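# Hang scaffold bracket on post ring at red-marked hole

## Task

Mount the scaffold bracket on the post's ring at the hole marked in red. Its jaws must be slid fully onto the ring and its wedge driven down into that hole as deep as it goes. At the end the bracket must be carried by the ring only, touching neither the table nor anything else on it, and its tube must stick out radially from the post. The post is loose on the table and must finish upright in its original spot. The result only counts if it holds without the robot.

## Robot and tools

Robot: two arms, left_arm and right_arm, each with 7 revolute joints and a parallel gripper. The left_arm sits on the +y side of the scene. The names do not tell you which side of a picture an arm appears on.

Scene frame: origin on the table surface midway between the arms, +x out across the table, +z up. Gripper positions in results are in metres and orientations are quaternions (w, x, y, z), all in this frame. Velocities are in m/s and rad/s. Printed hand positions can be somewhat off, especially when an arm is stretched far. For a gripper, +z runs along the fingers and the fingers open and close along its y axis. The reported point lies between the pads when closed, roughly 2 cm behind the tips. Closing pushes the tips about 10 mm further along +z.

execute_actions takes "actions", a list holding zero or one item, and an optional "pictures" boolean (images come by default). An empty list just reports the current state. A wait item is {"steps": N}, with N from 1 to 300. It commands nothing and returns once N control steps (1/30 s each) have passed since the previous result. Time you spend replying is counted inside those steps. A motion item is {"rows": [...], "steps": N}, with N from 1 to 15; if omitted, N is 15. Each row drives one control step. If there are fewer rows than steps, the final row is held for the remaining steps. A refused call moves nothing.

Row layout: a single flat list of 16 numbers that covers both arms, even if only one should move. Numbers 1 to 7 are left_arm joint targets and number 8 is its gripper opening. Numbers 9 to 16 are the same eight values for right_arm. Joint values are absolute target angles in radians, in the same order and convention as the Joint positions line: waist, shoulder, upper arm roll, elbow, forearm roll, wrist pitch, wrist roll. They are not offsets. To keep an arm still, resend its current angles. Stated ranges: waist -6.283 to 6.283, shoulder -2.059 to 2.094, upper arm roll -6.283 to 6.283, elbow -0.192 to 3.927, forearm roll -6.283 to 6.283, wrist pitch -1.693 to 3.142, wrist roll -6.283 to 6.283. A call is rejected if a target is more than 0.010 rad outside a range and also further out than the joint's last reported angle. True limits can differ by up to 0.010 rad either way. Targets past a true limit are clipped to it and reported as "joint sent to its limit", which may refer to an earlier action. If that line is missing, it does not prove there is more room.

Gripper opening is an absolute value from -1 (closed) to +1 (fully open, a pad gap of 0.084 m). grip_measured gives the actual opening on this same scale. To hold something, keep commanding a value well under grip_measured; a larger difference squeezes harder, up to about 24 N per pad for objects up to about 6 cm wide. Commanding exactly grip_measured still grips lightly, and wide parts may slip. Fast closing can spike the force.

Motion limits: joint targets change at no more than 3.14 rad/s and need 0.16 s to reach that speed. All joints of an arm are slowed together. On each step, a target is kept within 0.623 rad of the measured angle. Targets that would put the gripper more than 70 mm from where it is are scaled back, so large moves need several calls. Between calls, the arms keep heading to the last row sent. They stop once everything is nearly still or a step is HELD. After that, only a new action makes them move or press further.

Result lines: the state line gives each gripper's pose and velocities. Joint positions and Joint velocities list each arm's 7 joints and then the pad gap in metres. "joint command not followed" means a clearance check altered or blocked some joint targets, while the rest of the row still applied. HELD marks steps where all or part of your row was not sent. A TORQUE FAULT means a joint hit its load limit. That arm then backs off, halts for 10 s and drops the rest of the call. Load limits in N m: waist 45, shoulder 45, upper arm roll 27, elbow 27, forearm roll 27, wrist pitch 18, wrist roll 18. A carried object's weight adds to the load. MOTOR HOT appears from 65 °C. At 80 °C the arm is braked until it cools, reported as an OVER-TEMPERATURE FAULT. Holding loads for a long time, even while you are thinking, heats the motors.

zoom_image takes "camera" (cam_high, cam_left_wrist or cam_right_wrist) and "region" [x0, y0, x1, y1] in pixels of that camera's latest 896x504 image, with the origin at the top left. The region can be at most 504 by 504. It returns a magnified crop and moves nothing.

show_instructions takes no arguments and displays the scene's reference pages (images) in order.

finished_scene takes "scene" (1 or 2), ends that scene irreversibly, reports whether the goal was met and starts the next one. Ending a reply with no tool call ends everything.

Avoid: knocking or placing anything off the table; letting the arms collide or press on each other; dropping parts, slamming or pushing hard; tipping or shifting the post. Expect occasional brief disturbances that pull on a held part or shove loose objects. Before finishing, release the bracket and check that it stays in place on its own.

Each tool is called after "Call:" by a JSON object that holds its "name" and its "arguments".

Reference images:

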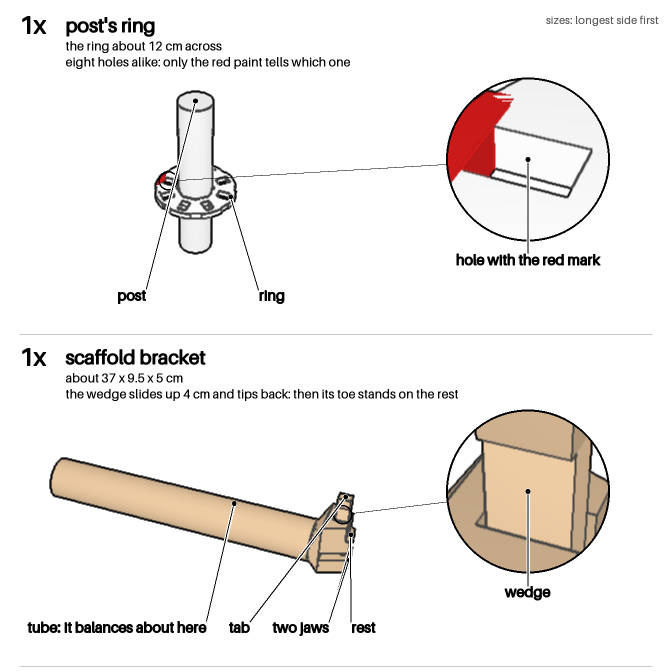

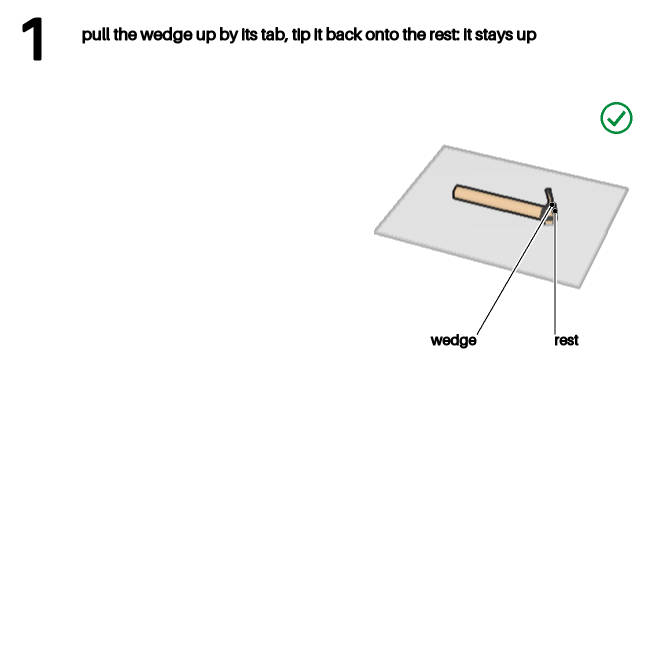

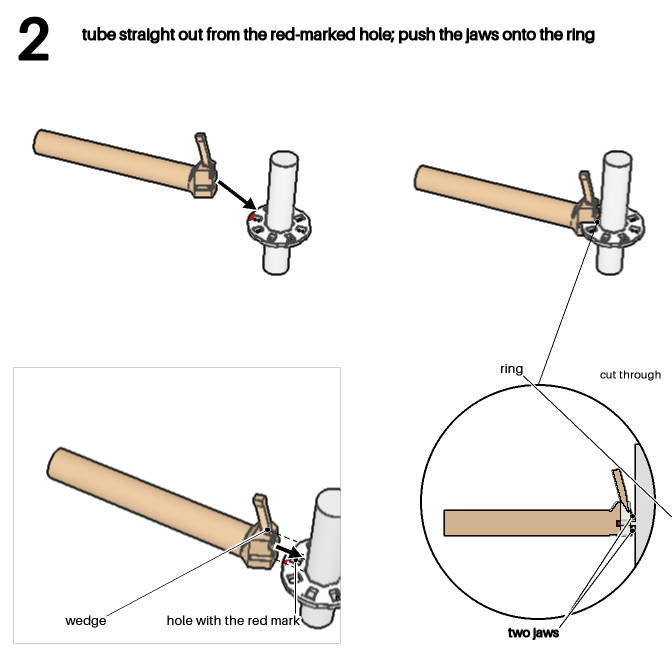

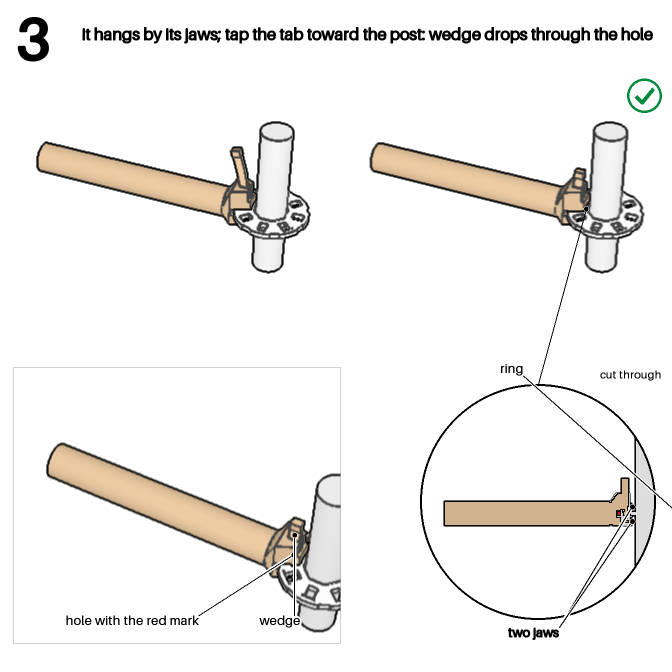

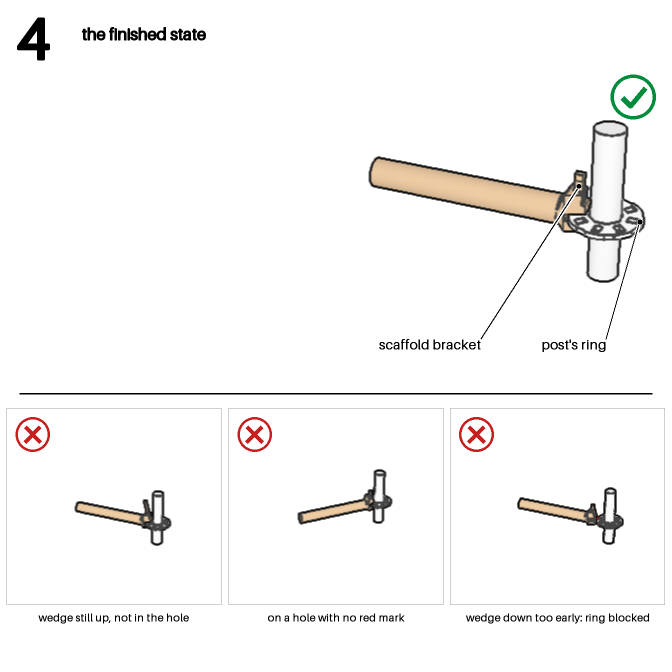

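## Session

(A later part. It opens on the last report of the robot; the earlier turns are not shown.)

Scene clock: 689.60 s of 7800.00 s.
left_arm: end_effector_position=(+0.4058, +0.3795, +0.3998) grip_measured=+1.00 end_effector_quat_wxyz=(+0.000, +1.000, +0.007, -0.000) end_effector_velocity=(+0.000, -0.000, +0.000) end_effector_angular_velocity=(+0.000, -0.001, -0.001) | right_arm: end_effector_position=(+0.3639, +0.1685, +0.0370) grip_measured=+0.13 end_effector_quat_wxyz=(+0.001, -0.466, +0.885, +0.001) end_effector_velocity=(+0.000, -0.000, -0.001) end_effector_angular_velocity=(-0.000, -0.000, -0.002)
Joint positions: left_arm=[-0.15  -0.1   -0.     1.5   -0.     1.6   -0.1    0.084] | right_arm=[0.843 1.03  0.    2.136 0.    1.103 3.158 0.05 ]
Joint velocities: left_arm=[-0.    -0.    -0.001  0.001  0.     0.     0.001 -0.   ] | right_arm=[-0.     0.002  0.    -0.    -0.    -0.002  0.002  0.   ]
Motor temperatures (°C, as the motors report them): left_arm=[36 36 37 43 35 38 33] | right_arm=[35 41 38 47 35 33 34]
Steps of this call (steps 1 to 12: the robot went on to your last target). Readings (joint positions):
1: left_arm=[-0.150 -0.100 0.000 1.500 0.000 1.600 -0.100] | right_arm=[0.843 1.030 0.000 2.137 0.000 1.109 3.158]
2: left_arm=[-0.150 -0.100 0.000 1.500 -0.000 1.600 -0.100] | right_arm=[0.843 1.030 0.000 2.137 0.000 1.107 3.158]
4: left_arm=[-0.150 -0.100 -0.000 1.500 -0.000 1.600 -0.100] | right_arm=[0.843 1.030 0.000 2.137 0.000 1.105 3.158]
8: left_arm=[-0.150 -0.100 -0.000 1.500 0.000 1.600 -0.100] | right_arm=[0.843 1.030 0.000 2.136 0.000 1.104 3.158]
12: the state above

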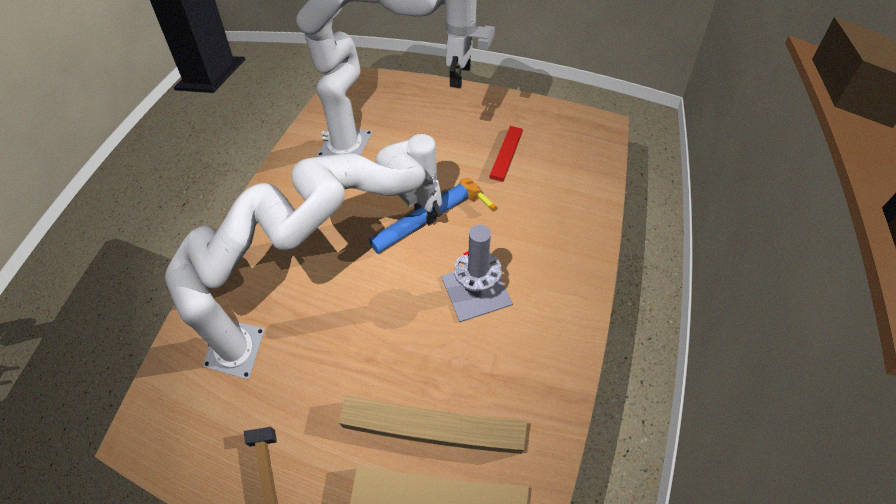

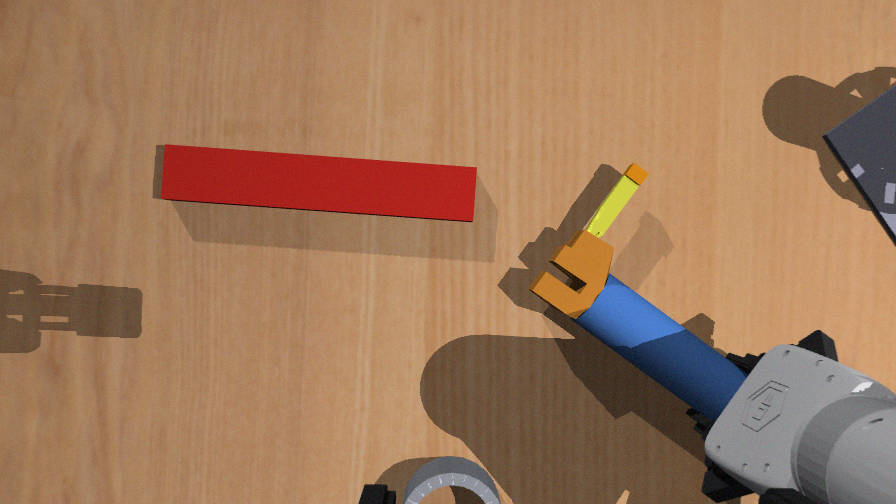

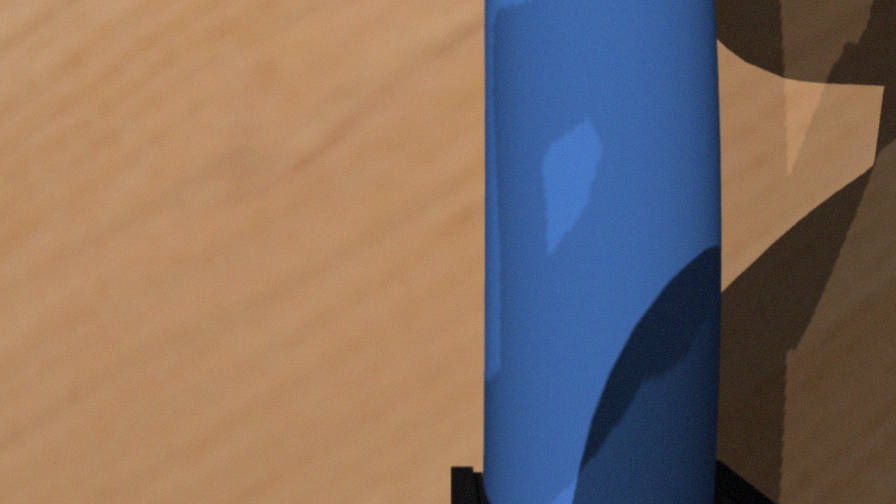

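Call:
{"name": "execute_actions", "arguments": {"actions": [{"rows": [
[-0.15,-0.1,0,1.5,0,1.6,-0.5,1, 0.843,1.030,0,2.136,0,1.104,3.158,0.3],
[-0.15,-0.1,0,1.5,0,1.6,-0.9,1, 0.843,1.030,0,2.136,0,1.104,3.158,0.6],
[-0.15,-0.1,0,1.5,0,1.6,-1.2,1, 0.843,1.030,0,2.136,0,1.104,3.158,1],
[-0.15,-0.1,0,1.5,0,1.6,-1.5,1, 0.843,1.030,0,2.136,0,1.104,3.158,1],
[-0.15,-0.1,0,1.5,0,1.6,-1.5,1, 0.843,1.030,0,2.136,0,1.104,3.158,1],
[-0.15,-0.1,0,1.5,0,1.6,-1.5,1, 0.843,1.030,0,2.136,0,1.104,3.158,1],
[-0.15,-0.1,0,1.5,0,1.6,-1.5,1, 0.843,0.960,0,2.193,0,1.233,3.158,1]
], "steps": 15}], "pictures": false}}

Call:
{"name": "execute_actions", "arguments": {"actions": [{"rows": [
[-0.2,0.1,0,1.55,0,1.45,-2.82,-0.1, 0.80,0.3,0,1.7,0,1.2,1.6,1]
], "steps": 15}], "pictures": false}}

Call:
{"name": "execute_actions", "arguments": {"actions": [{"rows": [
[-0.3,0.35,0,1.55,0,1.2,-2.82,-0.1, 0.80,-0.1,0,1.5,0,1.0,0.0,1]
], "steps": 15}], "pictures": false}}

Call:
{"name": "execute_actions", "arguments": {"actions": [{"rows": [
[-0.3464,0.598,0,1.495,0,0.897,-2.8203,-0.1, 0.80,-0.1,0,1.5,0,1.0,0.0,1]
], "steps": 15}], "pictures": false}}

Call:
{"name": "execute_actions", "arguments": {"actions": [{"steps": 20}]}}

Scene clock: 715.83 s of 7800.00 s.
left_arm: end_effector_position=(+0.4058, +0.3795, +0.3998) grip_measured=+1.00 end_effector_quat_wxyz=(-0.000, +0.874, +0.485, +0.000) end_effector_velocity=(-0.000, -0.000, -0.000) end_effector_angular_velocity=(-0.000, +0.000, +2.874) | right_arm: end_effector_position=(+0.3661, +0.1717, +0.1038) grip_measured=+1.00 end_effector_quat_wxyz=(+0.008, -0.466, +0.885, +0.004) end_effector_velocity=(-0.010, -0.016, +0.045) end_effector_angular_velocity=(-0.048, +0.032, -0.000)
Joint positions: left_arm=[-0.15  -0.1    0.     1.5    0.     1.6   -1.1    0.084] | right_arm=[ 0.843  0.958 -0.     2.196  0.     1.219  3.158  0.084]
Joint velocities: left_arm=[ 0.    -0.    -0.    -0.    -0.     0.    -2.875  0.   ] | right_arm=[-0.001 -0.063  0.     0.03  -0.     0.15  -0.    -0.   ]
Motor temperatures (°C, as the motors report them): left_arm=[36 36 37 43 35 38 33] | right_arm=[35 40 38 44 35 33 34]
Steps of this call (steps 1 to 15: the robot went on to your last target; steps 16 to 90: nothing new was sent; then 22.73 s passed at rest; steps 91 to 105: all 15 steps of this action). Readings (joint positions):
91: left_arm=[-0.150 -0.100 -0.000 1.500 -0.000 1.600 -0.100] | right_arm=[0.843 1.032 0.000 2.135 0.000 1.103 3.158]
92: left_arm=[-0.150 -0.100 -0.000 1.500 -0.000 1.600 -0.105] | right_arm=[0.843 1.033 -0.000 2.135 -0.000 1.102 3.158]
94: left_arm=[-0.150 -0.100 -0.000 1.500 -0.000 1.600 -0.148] | right_arm=[0.843 1.036 -0.000 2.132 -0.000 1.101 3.158]
98: left_arm=[-0.150 -0.100 -0.000 1.500 -0.000 1.600 -0.420] | right_arm=[0.843 1.033 0.000 2.135 -0.000 1.107 3.158]
105: the state above

Scene clock: 716.33 s of 7800.00 s.
left_arm: end_effector_position=(+0.4682, +0.3498, +0.3403) grip_measured=-0.11 end_effector_quat_wxyz=(+0.000, +0.394, +0.919, +0.000) end_effector_velocity=(+0.027, -0.009, -0.011) end_effector_angular_velocity=(-0.005, -0.037, +2.766) | right_arm: end_effector_position=(+0.3551, +0.1214, +0.2523) grip_measured=+1.00 end_effector_quat_wxyz=(+0.065, -0.686, +0.725, +0.013) end_effector_velocity=(-0.052, -0.147, +0.326) end_effector_angular_velocity=(+0.105, -0.409, +1.994)
Joint positions: left_arm=[-0.198  0.092  0.     1.548  0.     1.456 -2.466  0.039] | right_arm=[ 0.814  0.525 -0.     1.867 -0.     1.209  2.583  0.084]
Joint velocities: left_arm=[-0.016  0.061  0.005  0.035  0.001 -0.063 -2.777 -0.   ] | right_arm=[-0.064 -1.004 -0.001 -0.723 -0.001 -0.042 -2.077  0.   ]
Motor temperatures (°C, as the motors report them): left_arm=[36 36 37 43 35 38 33] | right_arm=[35 40 38 44 35 33 34]
Steps of this call (steps 1 to 15: all 15 steps of this action). Readings (joint positions):
1: left_arm=[-0.150 -0.100 0.000 1.500 0.000 1.600 -1.193] | right_arm=[0.843 0.957 -0.000 2.195 0.000 1.223 3.158]
2: left_arm=[-0.150 -0.099 0.000 1.501 0.000 1.599 -1.278] | right_arm=[0.843 0.956 0.000 2.190 0.000 1.226 3.153]
4: left_arm=[-0.157 -0.074 0.001 1.512 0.000 1.576 -1.437] | right_arm=[0.841 0.924 0.001 2.148 0.000 1.227 3.111]
8: left_arm=[-0.183 0.032 -0.001 1.529 -0.000 1.504 -1.780] | right_arm=[0.830 0.771 -0.000 2.045 -0.000 1.219 2.958]
15: the state above

Scene clock: 716.83 s of 7800.00 s.
left_arm: end_effector_position=(+0.5223, +0.2843, +0.2224) grip_measured=-0.11 end_effector_quat_wxyz=(-0.004, +0.277, +0.961, -0.001) end_effector_velocity=(+0.046, -0.010, +0.004) end_effector_angular_velocity=(-0.019, -0.129, +0.054) | right_arm: end_effector_position=(+0.3282, +0.0715, +0.4348) grip_measured=+1.00 end_effector_quat_wxyz=(-0.231, +0.898, -0.370, +0.055) end_effector_velocity=(-0.076, -0.121, +0.309) end_effector_angular_velocity=(-0.110, -1.320, +2.164)
Joint positions: left_arm=[-0.298  0.344 -0.002  1.547 -0.     1.211 -2.815  0.039] | right_arm=[ 0.803  0.051 -0.     1.587  0.     1.057  1.726  0.084]
Joint velocities: left_arm=[-0.026  0.055  0.029  0.061  0.002 -0.124 -0.054  0.   ] | right_arm=[-0.016 -0.853  0.    -0.488  0.    -0.32  -2.458 -0.   ]
Motor temperatures (°C, as the motors report them): left_arm=[36 36 37 43 35 38 33] | right_arm=[35 40 38 44 35 33 34]
Steps of this call (steps 1 to 15: all 15 steps of this action). Readings (joint positions):
1: left_arm=[-0.199 0.094 0.000 1.549 0.000 1.454 -2.554] | right_arm=[0.812 0.492 -0.000 1.843 -0.000 1.208 2.510]
2: left_arm=[-0.200 0.097 0.001 1.550 0.000 1.450 -2.629] | right_arm=[0.810 0.459 -0.000 1.819 -0.000 1.205 2.436]
4: left_arm=[-0.211 0.124 0.003 1.555 0.000 1.418 -2.731] | right_arm=[0.809 0.396 -0.001 1.782 -0.000 1.188 2.312]
8: left_arm=[-0.251 0.228 -0.000 1.549 -0.000 1.322 -2.765] | right_arm=[0.807 0.265 0.000 1.711 0.000 1.138 2.160]
15: the state above

Scene clock: 717.33 s of 7800.00 s.
left_arm: end_effector_position=(+0.5421, +0.2509, +0.0771) grip_measured=-0.11 end_effector_quat_wxyz=(-0.004, +0.297, +0.955, -0.000) end_effector_velocity=(+0.038, -0.013, -0.015) end_effector_angular_velocity=(-0.029, -0.122, -0.005) | right_arm: end_effector_position=(+0.3135, +0.0485, +0.4849) grip_measured=+1.00 end_effector_quat_wxyz=(-0.168, +0.904, +0.311, +0.241) end_effector_velocity=(-0.003, -0.002, +0.012) end_effector_angular_velocity=(-0.813, -1.160, +2.086)
Joint positions: left_arm=[-0.345  0.592 -0.001  1.493 -0.     0.911 -2.82   0.039] | right_arm=[ 0.8   -0.097  0.     1.5   -0.     1.001  0.278  0.084]
Joint velocities: left_arm=[-0.015  0.065  0.01   0.032  0.001 -0.158 -0.001  0.   ] | right_arm=[ 0.001 -0.021  0.001 -0.003 -0.001 -0.007 -2.52   0.   ]
Motor temperatures (°C, as the motors report them): left_arm=[36 36 37 43 35 38 33] | right_arm=[35 40 38 44 35 33 34]
Steps of this call (steps 1 to 15: all 15 steps of this action). Readings (joint positions):
1: left_arm=[-0.298 0.345 -0.001 1.549 -0.000 1.207 -2.817] | right_arm=[0.802 0.023 -0.000 1.571 0.000 1.046 1.640]
2: left_arm=[-0.299 0.347 0.000 1.551 0.000 1.200 -2.818] | right_arm=[0.802 -0.003 -0.000 1.557 0.000 1.037 1.548]
4: left_arm=[-0.304 0.375 0.002 1.550 0.000 1.156 -2.818] | right_arm=[0.801 -0.046 -0.000 1.534 -0.000 1.021 1.354]
8: left_arm=[-0.323 0.477 0.000 1.521 0.000 1.043 -2.819] | right_arm=[0.800 -0.085 -0.000 1.509 -0.000 1.006 0.959]
15: the state above

Scene clock: 718.00 s of 7800.00 s.
left_arm: end_effector_position=(+0.5449, +0.2499, +0.0751) grip_measured=-0.11 end_effector_quat_wxyz=(+0.000, +0.297, +0.955, +0.000) end_effector_velocity=(-0.001, +0.001, -0.001) end_effector_angular_velocity=(+0.001, +0.002, -0.000) | right_arm: end_effector_position=(+0.3132, +0.0480, +0.4866) grip_measured=+1.00 end_effector_quat_wxyz=(-0.134, +0.851, +0.433, +0.263) end_effector_velocity=(-0.001, +0.000, -0.000) end_effector_angular_velocity=(-0.001, -0.001, +0.002)
Joint positions: left_arm=[-0.346  0.598  0.     1.495  0.     0.897 -2.82   0.039] | right_arm=[ 0.8   -0.1   -0.     1.5    0.     1.     0.     0.084]
Joint velocities: left_arm=[ 0.     0.001  0.001 -0.001 -0.    -0.     0.001 -0.   ] | right_arm=[ 0.001  0.     0.     0.    -0.001 -0.    -0.001 -0.   ]
Motor temperatures (°C, as the motors report them): left_arm=[36 36 37 43 35 38 33] | right_arm=[35 40 38 44 35 33 34]
Steps of this call (steps 1 to 20: the robot went on to your last target). Readings (joint positions):
1: left_arm=[-0.345 0.593 -0.000 1.495 -0.000 0.906 -2.820] | right_arm=[0.800 -0.098 0.000 1.500 -0.000 1.000 0.201]
2: left_arm=[-0.346 0.593 0.000 1.497 0.000 0.903 -2.820] | right_arm=[0.800 -0.098 0.000 1.500 -0.000 1.000 0.139]
4: left_arm=[-0.346 0.593 0.001 1.498 0.000 0.900 -2.820] | right_arm=[0.800 -0.099 0.000 1.500 -0.000 1.000 0.064]
8: left_arm=[-0.346 0.596 0.000 1.496 0.000 0.898 -2.820] | right_arm=[0.800 -0.099 -0.000 1.500 0.000 1.000 0.014]
20: the state above

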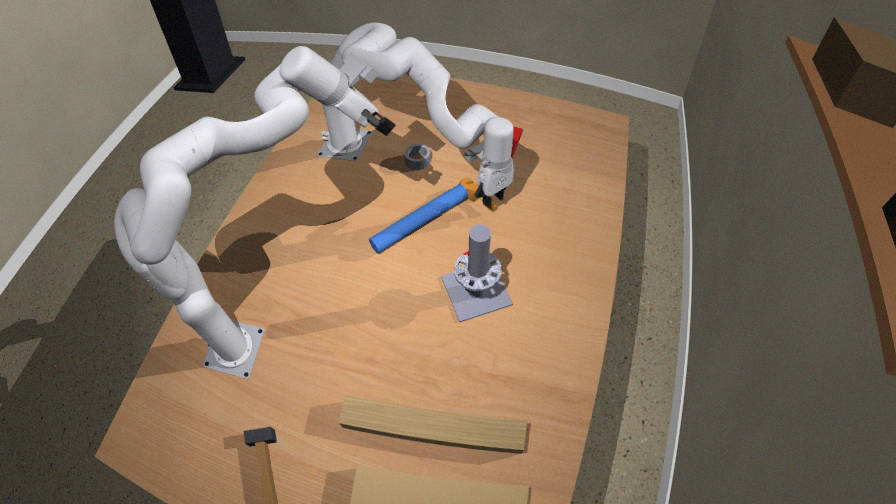

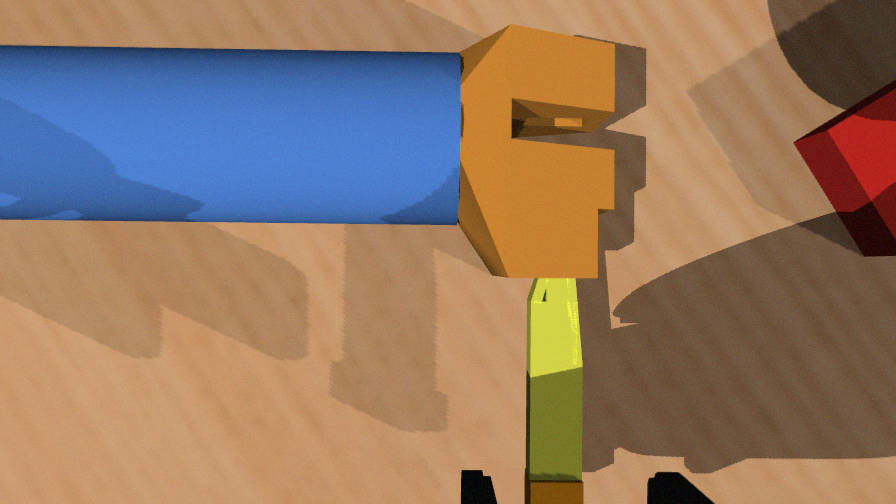

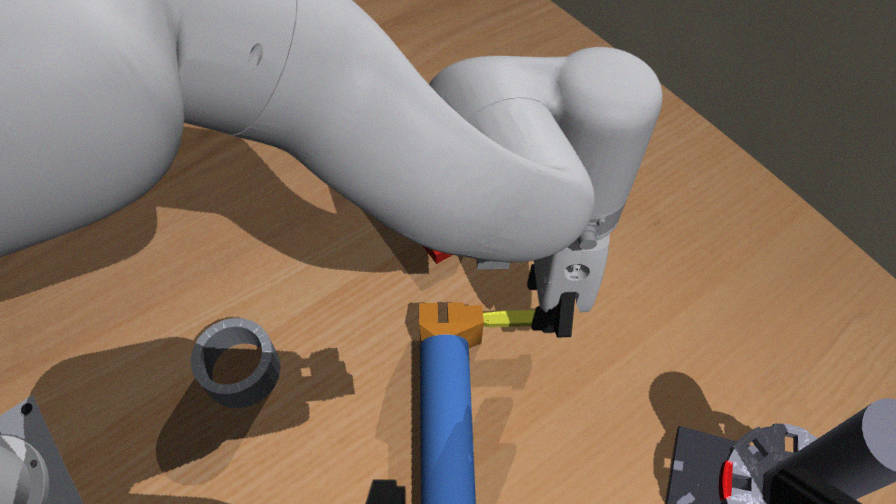

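Call:
{"name": "execute_actions", "arguments": {"actions": [{"rows": [
[-0.3464,0.627,0,1.488,0,0.861,-2.8203,-0.1, 0.80,-0.1,0,1.5,0,1.0,0.0,1],
[-0.3464,0.627,0,1.488,0,0.861,-2.8203,-0.1, 0.80,-0.1,0,1.5,0,1.0,0.0,1],
[-0.3464,0.627,0,1.488,0,0.861,-2.8203,-0.1, 0.80,-0.1,0,1.5,0,1.0,0.0,1],
[-0.3464,0.656,0,1.4803,0,0.8243,-2.8203,-0.1, 0.80,-0.1,0,1.5,0,1.0,0.0,1]
], "steps": 15}], "pictures": false}}

Call:
{"name": "execute_actions", "arguments": {"actions": [{"rows": [
[-0.3464,0.656,0,1.4803,0,0.8243,-2.8203,-0.25, 0.80,-0.1,0,1.5,0,1.0,0.0,1],
[-0.3464,0.656,0,1.4803,0,0.8243,-2.8203,-0.35, 0.80,-0.1,0,1.5,0,1.0,0.0,1],
[-0.3464,0.656,0,1.4803,0,0.8243,-2.8203,-0.45, 0.80,-0.1,0,1.5,0,1.0,0.0,1],
[-0.3464,0.656,0,1.4803,0,0.8243,-2.8203,-0.52, 0.80,-0.1,0,1.5,0,1.0,0.0,1],
[-0.3464,0.656,0,1.4803,0,0.8243,-2.8203,-0.58, 0.80,-0.1,0,1.5,0,1.0,0.0,1],
[-0.3464,0.656,0,1.4803,0,0.8243,-2.8203,-0.63, 0.80,-0.1,0,1.5,0,1.0,0.0,1],
[-0.3464,0.656,0,1.4803,0,0.8243,-2.8203,-0.68, 0.80,-0.1,0,1.5,0,1.0,0.0,1],
[-0.3464,0.656,0,1.4803,0,0.8243,-2.8203,-0.74, 0.80,-0.1,0,1.5,0,1.0,0.0,1],
[-0.3464,0.656,0,1.4803,0,0.8243,-2.8203,-0.8, 0.80,-0.1,0,1.5,0,1.0,0.0,1]
], "steps": 12}], "pictures": false}}

Call:
{"name": "execute_actions", "arguments": {"actions": [{"rows": [
[-0.3456,0.6452,0,1.4741,0,0.8290,-2.8195,-0.8, 0.80,-0.1,0,1.5,0,1.0,0.0,1],
[-0.3447,0.6343,0,1.4680,0,0.8336,-2.8186,-0.8, 0.80,-0.1,0,1.5,0,1.0,0.0,1],
[-0.3439,0.6235,0,1.4618,0,0.8383,-2.8178,-0.8, 0.80,-0.1,0,1.5,0,1.0,0.0,1],
[-0.3431,0.6126,0,1.4556,0,0.8430,-2.8170,-0.8, 0.80,-0.1,0,1.5,0,1.0,0.0,1],
[-0.3423,0.6018,0,1.4495,0,0.8477,-2.8162,-0.8, 0.80,-0.1,0,1.5,0,1.0,0.0,1],
[-0.3414,0.5910,0,1.4433,0,0.8523,-2.8153,-0.8, 0.80,-0.1,0,1.5,0,1.0,0.0,1],
[-0.3406,0.5801,0,1.4371,0,0.8570,-2.8145,-0.8, 0.80,-0.1,0,1.5,0,1.0,0.0,1],
[-0.3398,0.5693,0,1.4309,0,0.8617,-2.8137,-0.8, 0.80,-0.1,0,1.5,0,1.0,0.0,1],
[-0.3389,0.5584,0,1.4248,0,0.8663,-2.8128,-0.8, 0.80,-0.1,0,1.5,0,1.0,0.0,1],
[-0.3381,0.5476,0,1.4186,0,0.8710,-2.8120,-0.8, 0.80,-0.1,0,1.5,0,1.0,0.0,1]
], "steps": 15}]}}

Scene clock: 766.00 s of 7800.00 s.
left_arm: end_effector_position=(+0.5455, +0.2497, +0.0413) grip_measured=-0.11 end_effector_quat_wxyz=(+0.001, +0.297, +0.955, +0.000) end_effector_velocity=(+0.000, -0.001, -0.002) end_effector_angular_velocity=(-0.001, -0.004, -0.001) | right_arm: end_effector_position=(+0.3132, +0.0480, +0.4866) grip_measured=+1.00 end_effector_quat_wxyz=(-0.134, +0.851, +0.434, +0.263) end_effector_velocity=(+0.000, -0.000, -0.000) end_effector_angular_velocity=(-0.001, -0.000, +0.001)
Joint positions: left_arm=[-0.346  0.655 -0.     1.482  0.     0.825 -2.82   0.039] | right_arm=[ 0.8   -0.1   -0.     1.5    0.     1.    -0.     0.084]
Joint velocities: left_arm=[-0.     0.004 -0.001 -0.002  0.    -0.01   0.    -0.   ] | right_arm=[-0.     0.001  0.    -0.     0.    -0.    -0.001  0.   ]
Motor temperatures (°C, as the motors report them): left_arm=[36 37 37 43 35 38 33] | right_arm=[35 38 38 45 35 33 34]
Steps of this call (steps 1 to 15: the robot went on to your last target; steps 16 to 90: nothing new was sent; then 44.50 s passed at rest; steps 91 to 105: all 15 steps of this action). Readings (joint positions):
91: left_arm=[-0.346 0.598 -0.000 1.495 -0.000 0.897 -2.820] | right_arm=[0.800 -0.100 -0.000 1.500 -0.000 1.000 0.000]
92: left_arm=[-0.346 0.600 -0.000 1.495 0.000 0.892 -2.820] | right_arm=[0.800 -0.100 -0.000 1.500 0.000 1.000 0.000]
94: left_arm=[-0.346 0.614 -0.000 1.493 0.000 0.875 -2.820] | right_arm=[0.800 -0.100 -0.000 1.500 0.000 1.000 0.000]
98: left_arm=[-0.346 0.648 0.000 1.481 -0.000 0.838 -2.820] | right_arm=[0.800 -0.100 0.000 1.500 -0.000 1.000 0.000]
105: the state above

Scene clock: 766.40 s of 7800.00 s.
left_arm: end_effector_position=(+0.5452, +0.2504, +0.0401) grip_measured=-0.67 end_effector_quat_wxyz=(+0.000, +0.297, +0.955, +0.000) end_effector_velocity=(-0.000, +0.000, -0.001) end_effector_angular_velocity=(+0.000, +0.001, +0.000) | right_arm: end_effector_position=(+0.3132, +0.0480, +0.4866) grip_measured=+1.00 end_effector_quat_wxyz=(-0.134, +0.851, +0.434, +0.263) end_effector_velocity=(-0.001, +0.000, -0.000) end_effector_angular_velocity=(+0.000, +0.001, +0.000)
Joint positions: left_arm=[-0.346  0.656  0.001  1.48   0.     0.824 -2.82   0.015] | right_arm=[ 0.8   -0.1    0.     1.5    0.     1.     0.     0.084]
Joint velocities: left_arm=[ 0.001  0.    -0.    -0.001 -0.    -0.     0.    -0.   ] | right_arm=[ 0.001 -0.     0.    -0.     0.     0.     0.002 -0.   ]
Motor temperatures (°C, as the motors report them): left_arm=[36 37 37 43 35 38 33] | right_arm=[35 38 38 45 35 33 34]
Steps of this call (steps 1 to 12: all 12 steps of this action). Readings (joint positions):
1: left_arm=[-0.346 0.655 -0.000 1.481 0.000 0.825 -2.820] | right_arm=[0.800 -0.100 0.000 1.500 0.000 1.000 -0.000]
2: left_arm=[-0.346 0.655 -0.000 1.481 0.000 0.825 -2.820] | right_arm=[0.800 -0.100 -0.000 1.500 -0.000 1.000 -0.000]
4: left_arm=[-0.346 0.655 -0.000 1.481 0.000 0.825 -2.820] | right_arm=[0.800 -0.100 0.000 1.500 0.000 1.000 -0.000]
8: left_arm=[-0.346 0.656 0.001 1.481 0.000 0.824 -2.820] | right_arm=[0.800 -0.100 -0.000 1.500 0.000 1.000 -0.000]
12: the state above

Scene clock: 766.90 s of 7800.00 s.
left_arm: end_effector_position=(+0.5333, +0.2580, +0.0768) grip_measured=-0.67 end_effector_quat_wxyz=(+0.002, +0.297, +0.955, -0.000) end_effector_velocity=(-0.014, +0.007, +0.007) end_effector_angular_velocity=(+0.008, +0.022, -0.002) | right_arm: end_effector_position=(+0.3132, +0.0480, +0.4866) grip_measured=+1.00 end_effector_quat_wxyz=(-0.134, +0.851, +0.434, +0.263) end_effector_velocity=(+0.000, -0.001, +0.001) end_effector_angular_velocity=(+0.003, +0.000, -0.002)
Joint positions: left_arm=[-0.339  0.551 -0.     1.423 -0.     0.868 -2.812  0.015] | right_arm=[ 0.8   -0.1    0.     1.5   -0.     1.    -0.     0.084]
Joint velocities: left_arm=[ 0.004 -0.043  0.    -0.042  0.002  0.025  0.005  0.   ] | right_arm=[-0.002 -0.002  0.     0.     0.001  0.     0.001  0.   ]
Motor temperatures (°C, as the motors report them): left_arm=[36 37 37 43 35 38 33] | right_arm=[35 38 38 45 35 33 34]
Steps of this call (steps 1 to 15: all 15 steps of this action). Readings (joint positions):
1: left_arm=[-0.346 0.656 0.001 1.480 0.000 0.824 -2.820] | right_arm=[0.800 -0.100 0.000 1.500 -0.000 1.000 -0.000]
2: left_arm=[-0.346 0.654 0.001 1.479 0.000 0.825 -2.820] | right_arm=[0.800 -0.100 -0.000 1.500 -0.000 1.000 -0.000]
4: left_arm=[-0.345 0.643 0.001 1.470 0.000 0.831 -2.819] | right_arm=[0.800 -0.100 0.000 1.500 -0.000 1.000 0.000]
8: left_arm=[-0.342 0.604 0.000 1.450 0.000 0.847 -2.816] | right_arm=[0.800 -0.100 0.000 1.500 0.000 1.000 -0.000]
15: the state above

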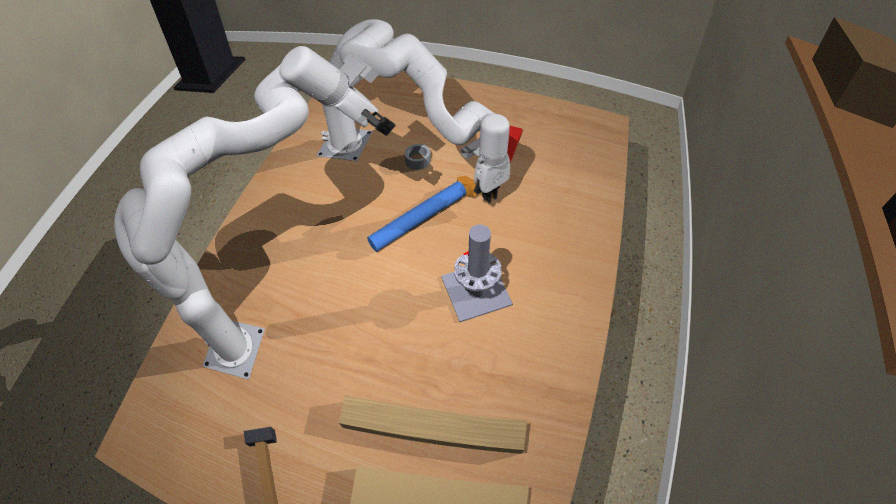

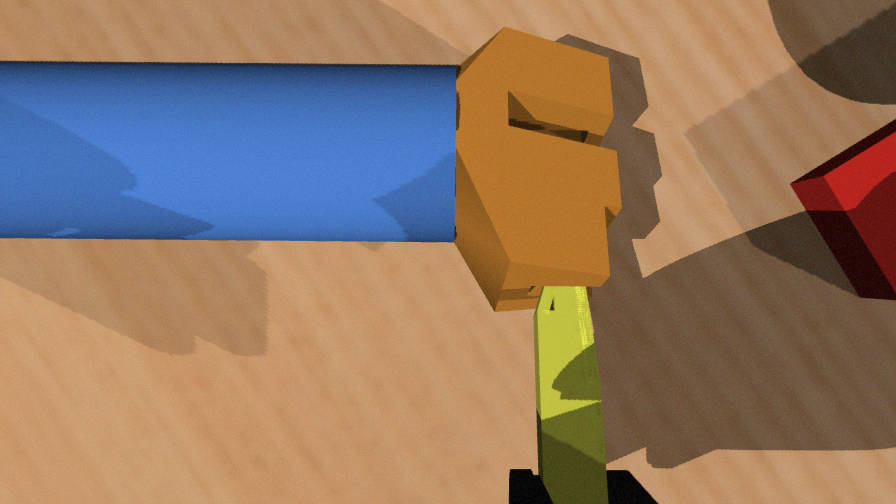

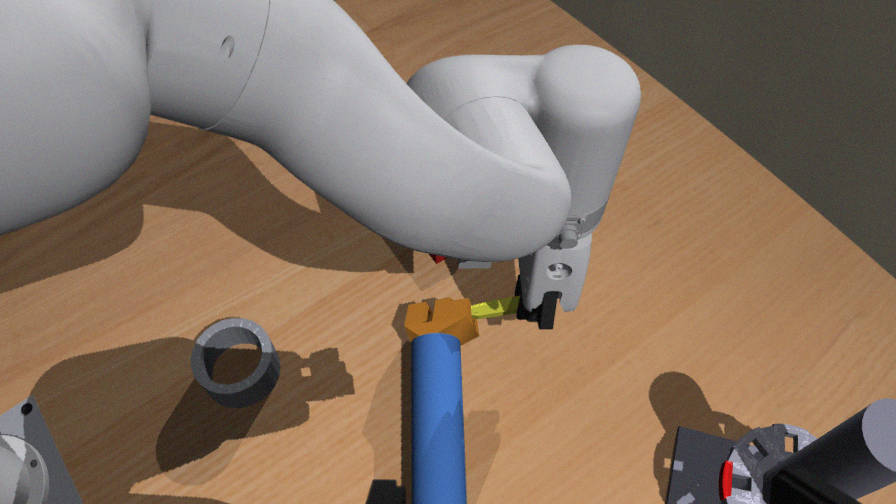

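The bracket is rolling as planned, so I'm continuing along the arc.

Call:
{"name": "execute_actions", "arguments": {"actions": [{"rows": [
[-0.3361,0.5307,0,1.4055,0,0.8748,-2.8100,-0.8, 0.80,-0.1,0,1.5,0,1.0,0.0,1],
[-0.3340,0.5138,0,1.3924,0,0.8785,-2.8079,-0.8, 0.80,-0.1,0,1.5,0,1.0,0.0,1],
[-0.3320,0.4969,0,1.3793,0,0.8823,-2.8059,-0.8, 0.80,-0.1,0,1.5,0,1.0,0.0,1],
[-0.3299,0.4801,0,1.3661,0,0.8861,-2.8038,-0.8, 0.80,-0.1,0,1.5,0,1.0,0.0,1],
[-0.3279,0.4632,0,1.3530,0,0.8899,-2.8018,-0.8, 0.80,-0.1,0,1.5,0,1.0,0.0,1],
[-0.3258,0.4463,0,1.3399,0,0.8936,-2.7997,-0.8, 0.80,-0.1,0,1.5,0,1.0,0.0,1],
[-0.3238,0.4294,0,1.3268,0,0.8974,-2.7977,-0.8, 0.80,-0.1,0,1.5,0,1.0,0.0,1],
[-0.3210,0.4121,0,1.3110,0,0.8989,-2.7949,-0.8, 0.80,-0.1,0,1.5,0,1.0,0.0,1],
[-0.3182,0.3948,0,1.2951,0,0.9003,-2.7921,-0.8, 0.80,-0.1,0,1.5,0,1.0,0.0,1],
[-0.3154,0.3775,0,1.2793,0,0.9018,-2.7893,-0.8, 0.80,-0.1,0,1.5,0,1.0,0.0,1],
[-0.3126,0.3601,0,1.2634,0,0.9033,-2.7865,-0.8, 0.80,-0.1,0,1.5,0,1.0,0.0,1],
[-0.3098,0.3428,0,1.2476,0,0.9048,-2.7837,-0.8, 0.80,-0.1,0,1.5,0,1.0,0.0,1],
[-0.3070,0.3255,0,1.2317,0,0.9062,-2.7809,-0.8, 0.80,-0.1,0,1.5,0,1.0,0.0,1],
[-0.3042,0.3082,0,1.2159,0,0.9077,-2.7781,-0.8, 0.80,-0.1,0,1.5,0,1.0,0.0,1]
], "steps": 15}], "pictures": false}}

Call:
{"name": "execute_actions", "arguments": {"actions": [{"steps": 10}]}}

Scene clock: 783.00 s of 7800.00 s.
left_arm: end_effector_position=(+0.4946, +0.2832, +0.1221) grip_measured=-0.67 end_effector_quat_wxyz=(+0.000, +0.298, +0.955, -0.000) end_effector_velocity=(-0.110, +0.075, +0.085) end_effector_angular_velocity=(+0.005, +0.012, +0.003) | right_arm: end_effector_position=(+0.3132, +0.0480, +0.4866) grip_measured=+1.00 end_effector_quat_wxyz=(-0.134, +0.851, +0.434, +0.263) end_effector_velocity=(-0.000, +0.000, +0.000) end_effector_angular_velocity=(-0.001, -0.001, +0.002)
Joint positions: left_arm=[-0.312  0.35  -0.001  1.254 -0.     0.904 -2.785  0.015] | right_arm=[ 0.8   -0.1    0.     1.5    0.     1.     0.     0.084]
Joint velocities: left_arm=[ 0.08  -0.495  0.003 -0.458  0.001  0.051  0.079  0.   ] | right_arm=[ 0.001 -0.    -0.    -0.    -0.001 -0.    -0.001 -0.   ]
Motor temperatures (°C, as the motors report them): left_arm=[36 37 37 43 35 38 33] | right_arm=[35 38 38 45 35 33 34]
Steps of this call (steps 1 to 15: the robot went on to your last target; steps 16 to 90: nothing new was sent; then 12.60 s passed at rest; steps 91 to 105: all 15 steps of this action). Readings (joint positions):
91: left_arm=[-0.338 0.547 -0.000 1.418 -0.000 0.871 -2.812] | right_arm=[0.800 -0.100 -0.000 1.500 0.000 1.000 -0.000]
92: left_arm=[-0.338 0.545 -0.000 1.416 0.000 0.872 -2.812] | right_arm=[0.800 -0.100 0.000 1.500 0.000 1.000 0.000]
94: left_arm=[-0.336 0.527 -0.000 1.401 -0.000 0.876 -2.809] | right_arm=[0.800 -0.100 -0.000 1.500 -0.000 1.000 -0.000]
98: left_arm=[-0.329 0.467 -0.001 1.357 -0.000 0.889 -2.802] | right_arm=[0.800 -0.100 0.000 1.500 -0.000 1.000 0.000]
105: the state above

Scene clock: 783.33 s of 7800.00 s.
left_arm: end_effector_position=(+0.4854, +0.2897, +0.1285) grip_measured=-0.67 end_effector_quat_wxyz=(-0.000, +0.298, +0.955, -0.000) end_effector_velocity=(-0.002, +0.002, +0.002) end_effector_angular_velocity=(+0.000, -0.000, +0.001) | right_arm: end_effector_position=(+0.3132, +0.0480, +0.4866) grip_measured=+1.00 end_effector_quat_wxyz=(-0.134, +0.851, +0.434, +0.263) end_effector_velocity=(-0.000, +0.000, -0.001) end_effector_angular_velocity=(-0.001, +0.001, -0.000)
Joint positions: left_arm=[-0.305  0.31  -0.001  1.217 -0.     0.908 -2.778  0.015] | right_arm=[ 0.8   -0.1   -0.     1.5   -0.     1.     0.     0.084]
Joint velocities: left_arm=[ 0.001 -0.01   0.001 -0.008 -0.     0.001  0.002 -0.   ] | right_arm=[ 0.001  0.001  0.    -0.    -0.     0.     0.001  0.   ]
Motor temperatures (°C, as the motors report them): left_arm=[36 37 37 43 35 38 33] | right_arm=[35 38 38 45 35 33 34]
Steps of this call (steps 1 to 10: the robot went on to your last target). Readings (joint positions):
1: left_arm=[-0.309 0.335 -0.001 1.241 -0.000 0.906 -2.783] | right_arm=[0.800 -0.100 0.000 1.500 -0.000 1.000 0.000]
2: left_arm=[-0.308 0.325 -0.001 1.233 -0.001 0.907 -2.781] | right_arm=[0.800 -0.100 0.000 1.500 -0.000 1.000 -0.000]
4: left_arm=[-0.306 0.316 -0.001 1.224 -0.000 0.907 -2.780] | right_arm=[0.800 -0.100 -0.000 1.500 -0.000 1.000 0.000]
8: left_arm=[-0.305 0.311 -0.001 1.218 -0.000 0.908 -2.778] | right_arm=[0.800 -0.100 0.000 1.500 -0.000 1.000 0.000]
10: the state above

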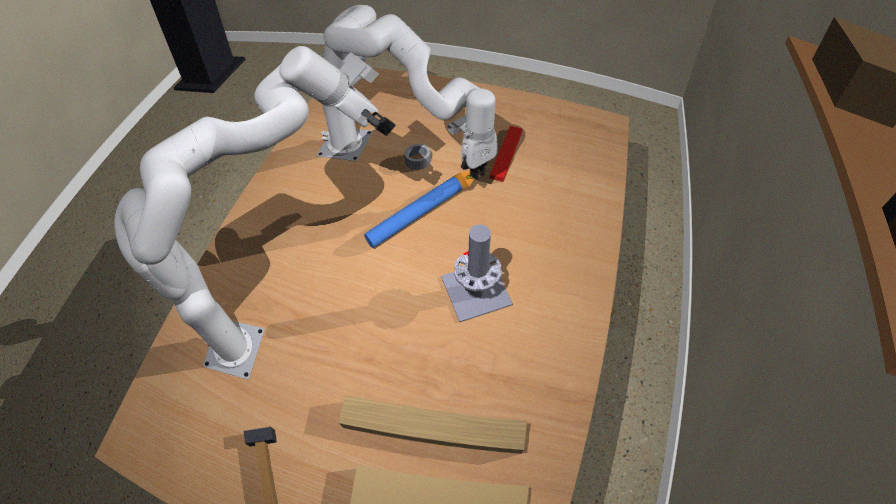

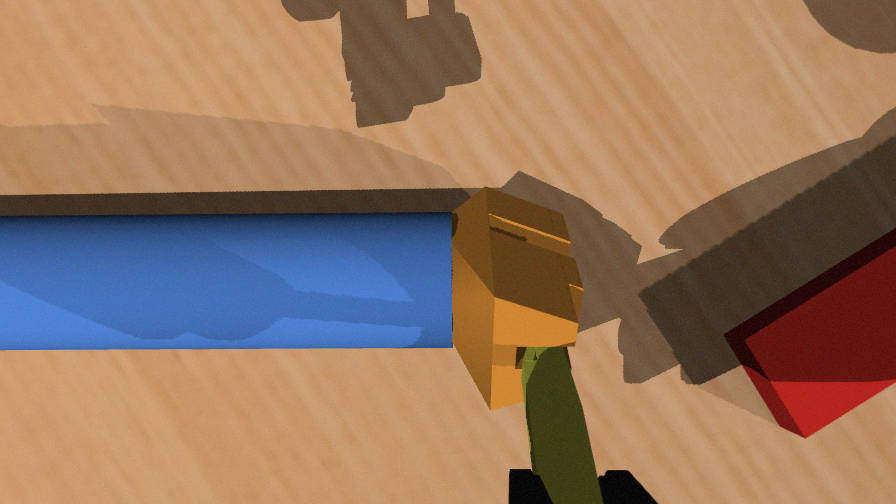

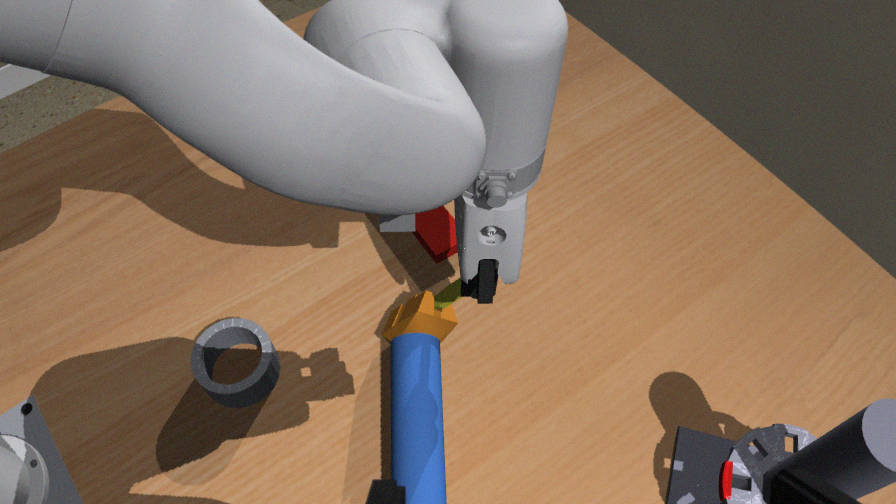

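Call:
{"name": "execute_actions", "arguments": {"actions": [{"rows": [
[-0.3005,0.2911,0,1.1976,0,0.9065,-2.7744,-0.8, 0.80,-0.1,0,1.5,0,1.0,0.0,1],
[-0.2968,0.2741,0,1.1793,0,0.9053,-2.7707,-0.8, 0.80,-0.1,0,1.5,0,1.0,0.0,1],
[-0.2931,0.2570,0,1.1610,0,0.9041,-2.7670,-0.8, 0.80,-0.1,0,1.5,0,1.0,0.0,1],
[-0.2894,0.2399,0,1.1428,0,0.9028,-2.7633,-0.8, 0.80,-0.1,0,1.5,0,1.0,0.0,1],
[-0.2857,0.2228,0,1.1245,0,0.9016,-2.7596,-0.8, 0.80,-0.1,0,1.5,0,1.0,0.0,1],
[-0.2820,0.2058,0,1.1062,0,0.9004,-2.7559,-0.8, 0.80,-0.1,0,1.5,0,1.0,0.0,1],
[-0.2783,0.1887,0,1.0879,0,0.8992,-2.7522,-0.8, 0.80,-0.1,0,1.5,0,1.0,0.0,1],
[-0.2745,0.1759,0,1.0715,0,0.8956,-2.7484,-0.8, 0.80,-0.1,0,1.5,0,1.0,0.0,1],
[-0.2706,0.1631,0,1.0550,0,0.8920,-2.7445,-0.8, 0.80,-0.1,0,1.5,0,1.0,0.0,1],
[-0.2668,0.1502,0,1.0386,0,0.8883,-2.7407,-0.8, 0.80,-0.1,0,1.5,0,1.0,0.0,1],
[-0.2630,0.1374,0,1.0221,0,0.8847,-2.7369,-0.8, 0.80,-0.1,0,1.5,0,1.0,0.0,1],
[-0.2592,0.1246,0,1.0057,0,0.8811,-2.7331,-0.8, 0.80,-0.1,0,1.5,0,1.0,0.0,1],
[-0.2553,0.1118,0,0.9893,0,0.8775,-2.7292,-0.8, 0.80,-0.1,0,1.5,0,1.0,0.0,1],
[-0.2515,0.0990,0,0.9728,0,0.8739,-2.7254,-0.8, 0.80,-0.1,0,1.5,0,1.0,0.0,1]
], "steps": 15}], "pictures": false}}

Call:
{"name": "execute_actions", "arguments": {"actions": [{"steps": 12}]}}

Scene clock: 807.97 s of 7800.00 s.
left_arm: end_effector_position=(+0.4388, +0.3233, +0.1414) grip_measured=-0.67 end_effector_quat_wxyz=(-0.000, +0.297, +0.955, -0.000) end_effector_velocity=(-0.112, +0.080, -0.001) end_effector_angular_velocity=(+0.004, +0.011, +0.008) | right_arm: end_effector_position=(+0.3132, +0.0480, +0.4866) grip_measured=+1.00 end_effector_quat_wxyz=(-0.134, +0.851, +0.434, +0.263) end_effector_velocity=(+0.001, -0.000, -0.001) end_effector_angular_velocity=(-0.001, -0.000, -0.001)
Joint positions: left_arm=[-0.261  0.13  -0.     1.013 -0.     0.883 -2.735  0.015] | right_arm=[ 0.8   -0.1   -0.     1.5   -0.     1.    -0.     0.084]
Joint velocities: left_arm=[ 0.112 -0.373  0.005 -0.481  0.001 -0.097  0.108 -0.   ] | right_arm=[-0.     0.001 -0.    -0.    -0.001 -0.    -0.    -0.   ]
Motor temperatures (°C, as the motors report them): left_arm=[36 37 37 43 35 38 33] | right_arm=[35 38 38 45 35 33 34]
Steps of this call (steps 1 to 30: the robot went on to your last target; steps 31 to 90: nothing new was sent; then 21.13 s passed at rest; steps 91 to 105: all 15 steps of this action). Readings (joint positions):
91: left_arm=[-0.304 0.308 0.000 1.216 0.000 0.908 -2.778] | right_arm=[0.800 -0.100 -0.000 1.500 -0.000 1.000 -0.000]
92: left_arm=[-0.304 0.305 -0.000 1.213 0.000 0.907 -2.777] | right_arm=[0.800 -0.100 -0.000 1.500 0.000 1.000 0.000]
94: left_arm=[-0.300 0.287 -0.000 1.193 0.000 0.906 -2.773] | right_arm=[0.800 -0.100 -0.000 1.500 0.000 1.000 0.000]
98: left_arm=[-0.287 0.228 -0.000 1.130 -0.000 0.902 -2.761] | right_arm=[0.800 -0.100 -0.000 1.500 -0.000 1.000 -0.000]
105: the state above

Scene clock: 808.37 s of 7800.00 s.
left_arm: end_effector_position=(+0.4299, +0.3297, +0.1415) grip_measured=-0.67 end_effector_quat_wxyz=(+0.000, +0.297, +0.955, +0.000) end_effector_velocity=(-0.002, +0.002, -0.001) end_effector_angular_velocity=(+0.000, +0.002, +0.001) | right_arm: end_effector_position=(+0.3132, +0.0480, +0.4866) grip_measured=+1.00 end_effector_quat_wxyz=(-0.134, +0.851, +0.434, +0.263) end_effector_velocity=(-0.000, +0.000, +0.000) end_effector_angular_velocity=(+0.001, +0.001, -0.000)
Joint positions: left_arm=[-0.252  0.1    0.     0.974  0.     0.874 -2.726  0.015] | right_arm=[ 0.8   -0.1   -0.     1.5   -0.     1.     0.     0.084]
Joint velocities: left_arm=[ 0.002 -0.005  0.    -0.007 -0.    -0.001  0.002 -0.   ] | right_arm=[ 0.002  0.    -0.001  0.     0.     0.     0.002  0.   ]
Motor temperatures (°C, as the motors report them): left_arm=[36 37 37 43 35 38 33] | right_arm=[35 38 38 45 35 33 34]
Steps of this call (steps 1 to 12: the robot went on to your last target). Readings (joint positions):
1: left_arm=[-0.258 0.120 0.000 0.999 -0.000 0.880 -2.732] | right_arm=[0.800 -0.100 0.000 1.500 0.000 1.000 -0.000]
2: left_arm=[-0.255 0.113 0.000 0.989 -0.000 0.879 -2.730] | right_arm=[0.800 -0.100 -0.000 1.500 -0.000 1.000 -0.000]
4: left_arm=[-0.253 0.105 0.000 0.980 -0.000 0.876 -2.727] | right_arm=[0.800 -0.100 -0.000 1.500 -0.000 1.000 -0.000]
8: left_arm=[-0.252 0.101 0.000 0.975 0.000 0.874 -2.726] | right_arm=[0.800 -0.100 -0.000 1.500 0.000 1.000 0.000]
12: the state above

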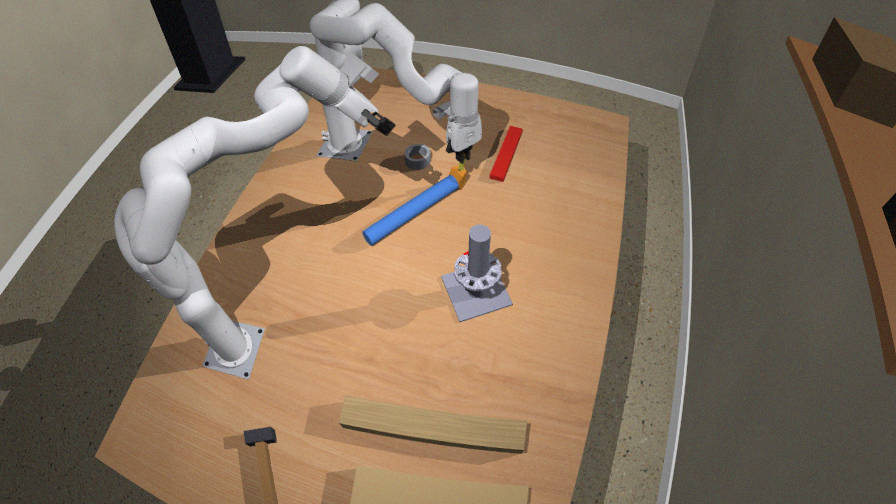

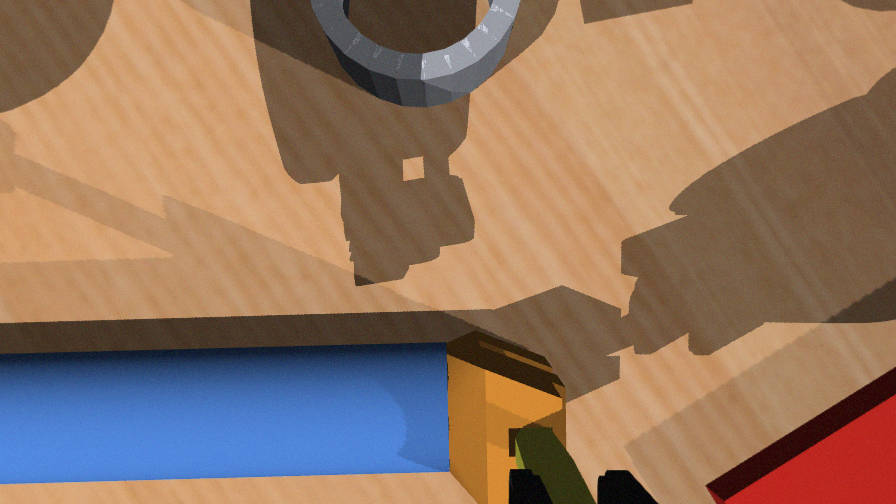

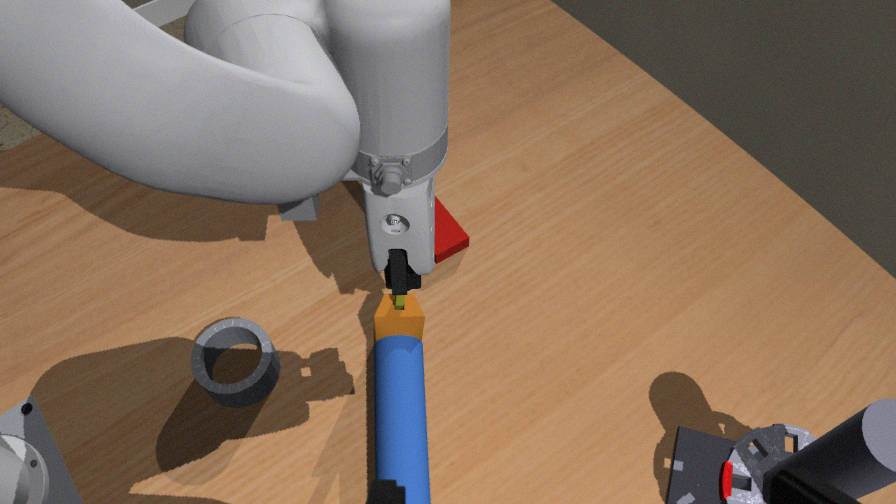

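Call:
{"name": "zoom_image", "arguments": {"camera": "cam_right_wrist", "region": [330, 220, 470, 360]}}

Region (330, 220, 470, 360) of cam_right_wrist's 896x504 image, scaled by 3.600, with more detail than that image has.

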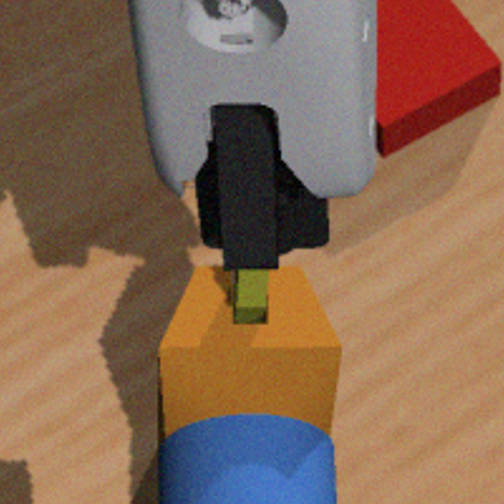

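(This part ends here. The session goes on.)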